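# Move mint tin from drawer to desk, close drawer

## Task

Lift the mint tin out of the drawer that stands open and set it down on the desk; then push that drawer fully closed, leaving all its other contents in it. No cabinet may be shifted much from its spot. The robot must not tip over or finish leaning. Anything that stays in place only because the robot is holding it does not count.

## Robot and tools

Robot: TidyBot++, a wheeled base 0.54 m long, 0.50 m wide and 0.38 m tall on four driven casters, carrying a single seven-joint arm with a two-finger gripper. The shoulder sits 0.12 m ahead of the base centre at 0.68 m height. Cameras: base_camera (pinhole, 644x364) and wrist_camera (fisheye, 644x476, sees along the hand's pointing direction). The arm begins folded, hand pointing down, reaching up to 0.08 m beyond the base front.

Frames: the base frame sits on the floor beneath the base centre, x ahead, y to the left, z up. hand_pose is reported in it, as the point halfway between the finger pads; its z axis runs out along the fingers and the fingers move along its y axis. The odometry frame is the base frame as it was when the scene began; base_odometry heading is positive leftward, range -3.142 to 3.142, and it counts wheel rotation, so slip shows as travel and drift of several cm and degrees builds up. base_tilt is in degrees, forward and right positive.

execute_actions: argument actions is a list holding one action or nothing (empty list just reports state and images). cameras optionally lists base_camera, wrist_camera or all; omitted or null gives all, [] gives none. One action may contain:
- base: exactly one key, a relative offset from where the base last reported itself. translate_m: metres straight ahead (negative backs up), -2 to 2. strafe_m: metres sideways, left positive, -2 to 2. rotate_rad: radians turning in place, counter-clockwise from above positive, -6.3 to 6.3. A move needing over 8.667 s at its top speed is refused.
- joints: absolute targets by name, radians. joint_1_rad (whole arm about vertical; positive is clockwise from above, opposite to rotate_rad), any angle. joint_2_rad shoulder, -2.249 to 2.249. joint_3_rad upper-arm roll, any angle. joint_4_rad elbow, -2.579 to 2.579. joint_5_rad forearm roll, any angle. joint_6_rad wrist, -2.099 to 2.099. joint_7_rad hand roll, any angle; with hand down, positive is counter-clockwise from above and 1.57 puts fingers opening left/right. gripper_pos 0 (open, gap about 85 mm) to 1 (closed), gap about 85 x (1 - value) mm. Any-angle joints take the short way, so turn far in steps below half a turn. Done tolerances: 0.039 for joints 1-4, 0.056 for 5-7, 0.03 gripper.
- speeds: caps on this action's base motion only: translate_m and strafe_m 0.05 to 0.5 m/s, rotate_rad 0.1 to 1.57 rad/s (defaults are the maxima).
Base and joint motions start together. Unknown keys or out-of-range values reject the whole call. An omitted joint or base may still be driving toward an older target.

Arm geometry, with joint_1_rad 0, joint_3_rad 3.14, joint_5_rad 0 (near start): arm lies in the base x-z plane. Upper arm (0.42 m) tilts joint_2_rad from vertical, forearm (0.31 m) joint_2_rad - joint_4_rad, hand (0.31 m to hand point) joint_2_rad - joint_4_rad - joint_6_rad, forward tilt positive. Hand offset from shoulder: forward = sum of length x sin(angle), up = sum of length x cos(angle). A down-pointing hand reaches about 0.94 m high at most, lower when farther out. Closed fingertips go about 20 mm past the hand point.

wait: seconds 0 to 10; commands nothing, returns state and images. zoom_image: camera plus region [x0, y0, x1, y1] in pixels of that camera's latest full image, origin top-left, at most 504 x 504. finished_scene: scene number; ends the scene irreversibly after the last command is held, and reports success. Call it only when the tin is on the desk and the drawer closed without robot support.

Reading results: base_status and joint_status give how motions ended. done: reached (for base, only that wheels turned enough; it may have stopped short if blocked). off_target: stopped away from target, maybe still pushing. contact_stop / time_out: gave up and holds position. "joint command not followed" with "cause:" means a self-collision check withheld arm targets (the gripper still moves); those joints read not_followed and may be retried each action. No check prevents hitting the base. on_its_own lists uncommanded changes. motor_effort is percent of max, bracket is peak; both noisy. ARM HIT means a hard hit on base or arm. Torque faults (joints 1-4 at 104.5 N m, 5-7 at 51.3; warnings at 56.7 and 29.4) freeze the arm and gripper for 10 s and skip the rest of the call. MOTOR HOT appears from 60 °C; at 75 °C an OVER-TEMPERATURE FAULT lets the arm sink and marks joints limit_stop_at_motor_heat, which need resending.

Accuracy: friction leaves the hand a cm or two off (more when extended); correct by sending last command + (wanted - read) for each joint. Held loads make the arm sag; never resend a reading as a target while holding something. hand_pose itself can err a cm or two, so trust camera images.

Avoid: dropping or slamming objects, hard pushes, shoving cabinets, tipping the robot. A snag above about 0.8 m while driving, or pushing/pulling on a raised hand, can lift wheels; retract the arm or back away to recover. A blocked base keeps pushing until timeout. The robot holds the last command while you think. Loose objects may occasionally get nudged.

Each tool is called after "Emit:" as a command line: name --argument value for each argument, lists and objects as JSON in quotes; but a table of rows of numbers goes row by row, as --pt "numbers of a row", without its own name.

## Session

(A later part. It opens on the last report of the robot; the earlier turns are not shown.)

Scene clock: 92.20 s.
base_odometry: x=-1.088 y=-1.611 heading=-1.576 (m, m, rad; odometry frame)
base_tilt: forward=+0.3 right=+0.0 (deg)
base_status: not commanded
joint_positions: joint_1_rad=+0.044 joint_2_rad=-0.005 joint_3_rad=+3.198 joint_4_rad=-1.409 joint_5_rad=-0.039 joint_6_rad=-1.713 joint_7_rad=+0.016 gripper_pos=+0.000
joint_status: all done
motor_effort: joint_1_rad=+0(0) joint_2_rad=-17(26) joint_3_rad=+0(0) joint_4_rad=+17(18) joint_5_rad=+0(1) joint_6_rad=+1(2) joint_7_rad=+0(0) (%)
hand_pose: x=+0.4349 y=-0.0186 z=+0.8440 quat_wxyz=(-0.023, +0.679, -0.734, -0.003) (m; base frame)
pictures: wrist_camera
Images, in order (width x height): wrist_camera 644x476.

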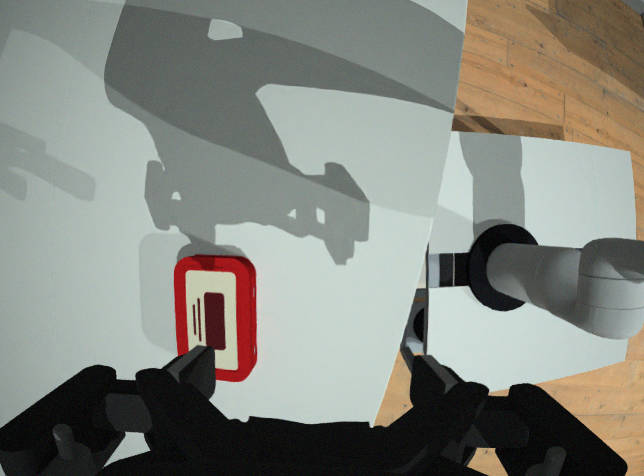

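Emit:
execute_actions --actions '[{"base":{"translate_m":-0.65}}]' --cameras '[]'

Emit:
execute_actions --actions '[{"base":{"strafe_m":0.7}}]' --cameras '[]'

Emit:
execute_actions --actions '[{"base":{"rotate_rad":-1.57},"joints":{"joint_2_rad":1.0,"joint_4_rad":-2.0,"joint_6_rad":1.3,"joint_7_rad":1.6,"gripper_pos":1}}]' --cameras '[]'

Emit:
execute_actions --actions '[{"base":{"strafe_m":-0.41}}]' --cameras '["wrist_camera"]'

Scene clock: 95.47 s.
base_odometry: x=-1.085 y=-0.961 heading=-1.576 (m, m, rad; odometry frame)
base_tilt: forward=+0.4 right=+0.0 (deg)
base_status: done
joint_positions: joint_1_rad=+0.045 joint_2_rad=-0.002 joint_3_rad=+3.198 joint_4_rad=-1.409 joint_5_rad=-0.039 joint_6_rad=-1.713 joint_7_rad=+0.016 gripper_pos=+0.000
joint_status: not commanded
motor_effort: joint_1_rad=+0(2) joint_2_rad=-16(20) joint_3_rad=+1(2) joint_4_rad=+16(17) joint_5_rad=+0(0) joint_6_rad=+1(2) joint_7_rad=-1(1) (%)
hand_pose: x=+0.4354 y=-0.0188 z=+0.8428 quat_wxyz=(-0.021, +0.678, -0.734, -0.005) (m; base frame)
pictures: none
No camera images: the call's "cameras" was empty. Leave "cameras" out to get every camera's image.

Scene clock: 98.20 s.
base_odometry: x=-0.385 y=-0.964 heading=-1.575 (m, m, rad; odometry frame)
base_tilt: forward=+0.4 right=+0.0 (deg)
base_status: done
joint_positions: joint_1_rad=+0.045 joint_2_rad=-0.001 joint_3_rad=+3.198 joint_4_rad=-1.409 joint_5_rad=-0.039 joint_6_rad=-1.713 joint_7_rad=+0.016 gripper_pos=+0.000
joint_status: not commanded
motor_effort: joint_1_rad=+0(1) joint_2_rad=-17(19) joint_3_rad=+0(2) joint_4_rad=+17(16) joint_5_rad=+0(1) joint_6_rad=+1(1) joint_7_rad=+0(0) (%)
hand_pose: x=+0.4355 y=-0.0189 z=+0.8428 quat_wxyz=(-0.021, +0.678, -0.734, -0.005) (m; base frame)
pictures: none
No camera images: the call's "cameras" was empty. Leave "cameras" out to get every camera's image.

Scene clock: 101.40 s.
base_odometry: x=-0.385 y=-0.964 heading=+3.138 (m, m, rad; odometry frame)
base_tilt: forward=+0.3 right=+0.0 (deg)
base_status: done
joint_positions: joint_1_rad=+0.049 joint_2_rad=+0.999 joint_3_rad=+3.203 joint_4_rad=-1.986 joint_5_rad=-0.039 joint_6_rad=+1.270 joint_7_rad=+1.568 gripper_pos=+0.999
joint_status: all done
motor_effort: joint_1_rad=+0(4) joint_2_rad=-41(43) joint_3_rad=+1(3) joint_4_rad=+8(17) joint_5_rad=-1(1) joint_6_rad=+9(10) joint_7_rad=+0(0) (%)
hand_pose: x=+0.8263 y=-0.0756 z=+0.5547 quat_wxyz=(+0.056, +0.755, -0.032, +0.653) (m; base frame)
pictures: none
No camera images: the call's "cameras" was empty. Leave "cameras" out to get every camera's image.

Scene clock: 103.67 s.
base_odometry: x=-0.383 y=-0.554 heading=+3.137 (m, m, rad; odometry frame)
base_tilt: forward=+0.3 right=+0.0 (deg)
base_status: done
joint_positions: joint_1_rad=+0.052 joint_2_rad=+0.999 joint_3_rad=+3.202 joint_4_rad=-1.986 joint_5_rad=-0.039 joint_6_rad=+1.270 joint_7_rad=+1.568 gripper_pos=+0.999
joint_status: not commanded
motor_effort: joint_1_rad=+1(4) joint_2_rad=-41(43) joint_3_rad=+0(2) joint_4_rad=+8(8) joint_5_rad=+0(1) joint_6_rad=+9(9) joint_7_rad=+0(0) (%)
hand_pose: x=+0.8262 y=-0.0768 z=+0.5546 quat_wxyz=(+0.056, +0.755, -0.033, +0.653) (m; base frame)
pictures: wrist_camera
Images, in order (width x height): wrist_camera 644x476.

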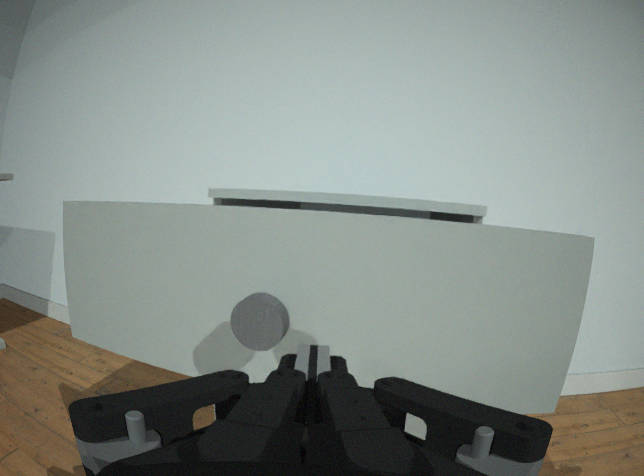

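Right at the drawer front. Push slowly.

Emit:
execute_actions --actions '[{"base":{"translate_m":0.3},"speeds":{"translate_m":0.1}}]' --cameras '["wrist_camera"]'

Scene clock: 107.40 s.
base_odometry: x=-0.684 y=-0.552 heading=+3.137 (m, m, rad; odometry frame)
base_tilt: forward=+0.3 right=+0.1 (deg)
base_status: done
joint_positions: joint_1_rad=+0.097 joint_2_rad=+0.998 joint_3_rad=+3.227 joint_4_rad=-1.999 joint_5_rad=-0.068 joint_6_rad=+1.273 joint_7_rad=+1.568 gripper_pos=+0.999
joint_status: not commanded
motor_effort: joint_1_rad=-10(12) joint_2_rad=-41(43) joint_3_rad=-6(7) joint_4_rad=+9(14) joint_5_rad=+5(6) joint_6_rad=+9(10) joint_7_rad=-1(0) (%)
hand_pose: x=+0.8146 y=-0.1284 z=+0.5536 quat_wxyz=(+0.091, +0.754, -0.060, +0.647) (m; base frame)
pictures: wrist_camera
Images, in order (width x height): wrist_camera 644x476.

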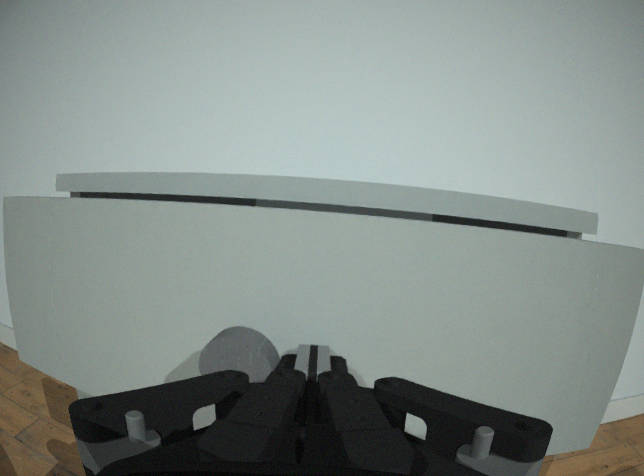

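Emit:
execute_actions --actions '[{"base":{"translate_m":0.08},"speeds":{"translate_m":0.05}}]' --cameras '["wrist_camera"]'

Scene clock: 109.50 s.
base_odometry: x=-0.763 y=-0.552 heading=+3.137 (m, m, rad; odometry frame)
base_tilt: forward=+0.4 right=+0.0 (deg)
base_status: done
joint_positions: joint_1_rad=+0.104 joint_2_rad=+0.986 joint_3_rad=+3.232 joint_4_rad=-2.043 joint_5_rad=-0.081 joint_6_rad=+1.296 joint_7_rad=+1.568 gripper_pos=+0.999
joint_status: not commanded
motor_effort: joint_1_rad=-12(13) joint_2_rad=-38(42) joint_3_rad=-7(8) joint_4_rad=+16(20) joint_5_rad=+7(9) joint_6_rad=+7(10) joint_7_rad=+0(1) (%)
hand_pose: x=+0.7988 y=-0.1389 z=+0.5536 quat_wxyz=(+0.100, +0.757, -0.069, +0.642) (m; base frame)
pictures: wrist_camera
Images, in order (width x height): wrist_camera 644x476.

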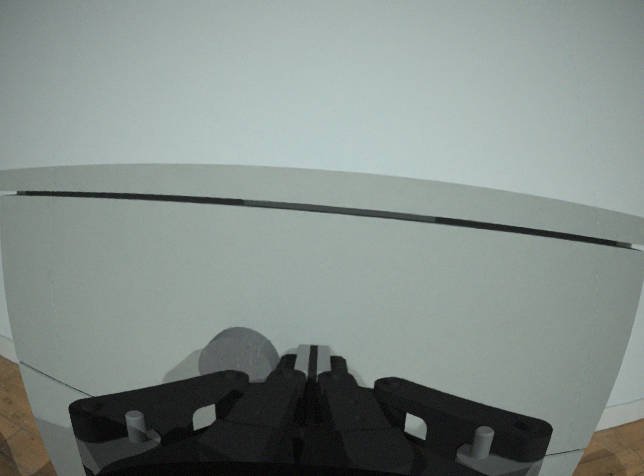

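Looks flush and the arm is compressing. Back off and check.

Emit:
execute_actions --actions '[{"base":{"translate_m":-0.45}}]' --cameras '["wrist_camera"]'

Scene clock: 112.03 s.
base_odometry: x=-0.313 y=-0.554 heading=+3.137 (m, m, rad; odometry frame)
base_tilt: forward=+0.4 right=+0.1 (deg)
base_status: done
joint_positions: joint_1_rad=+0.041 joint_2_rad=+0.999 joint_3_rad=+3.199 joint_4_rad=-1.999 joint_5_rad=-0.057 joint_6_rad=+1.296 joint_7_rad=+1.568 gripper_pos=+0.999
joint_status: not commanded
motor_effort: joint_1_rad=+0(11) joint_2_rad=-42(43) joint_3_rad=+0(7) joint_4_rad=+8(16) joint_5_rad=-1(8) joint_6_rad=+9(10) joint_7_rad=+0(0) (%)
hand_pose: x=+0.8229 y=-0.0728 z=+0.5585 quat_wxyz=(+0.057, +0.750, -0.036, +0.658) (m; base frame)
pictures: wrist_camera
Images, in order (width x height): wrist_camera 644x476.

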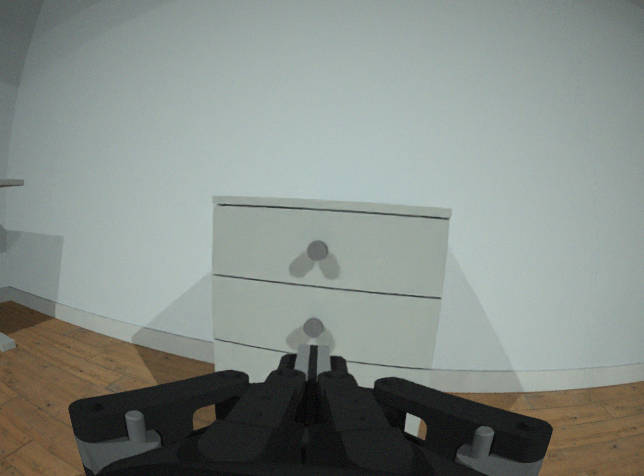

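Drawer closed.

Emit:
finished_scene --scene 1

The scene is finished: the task was done.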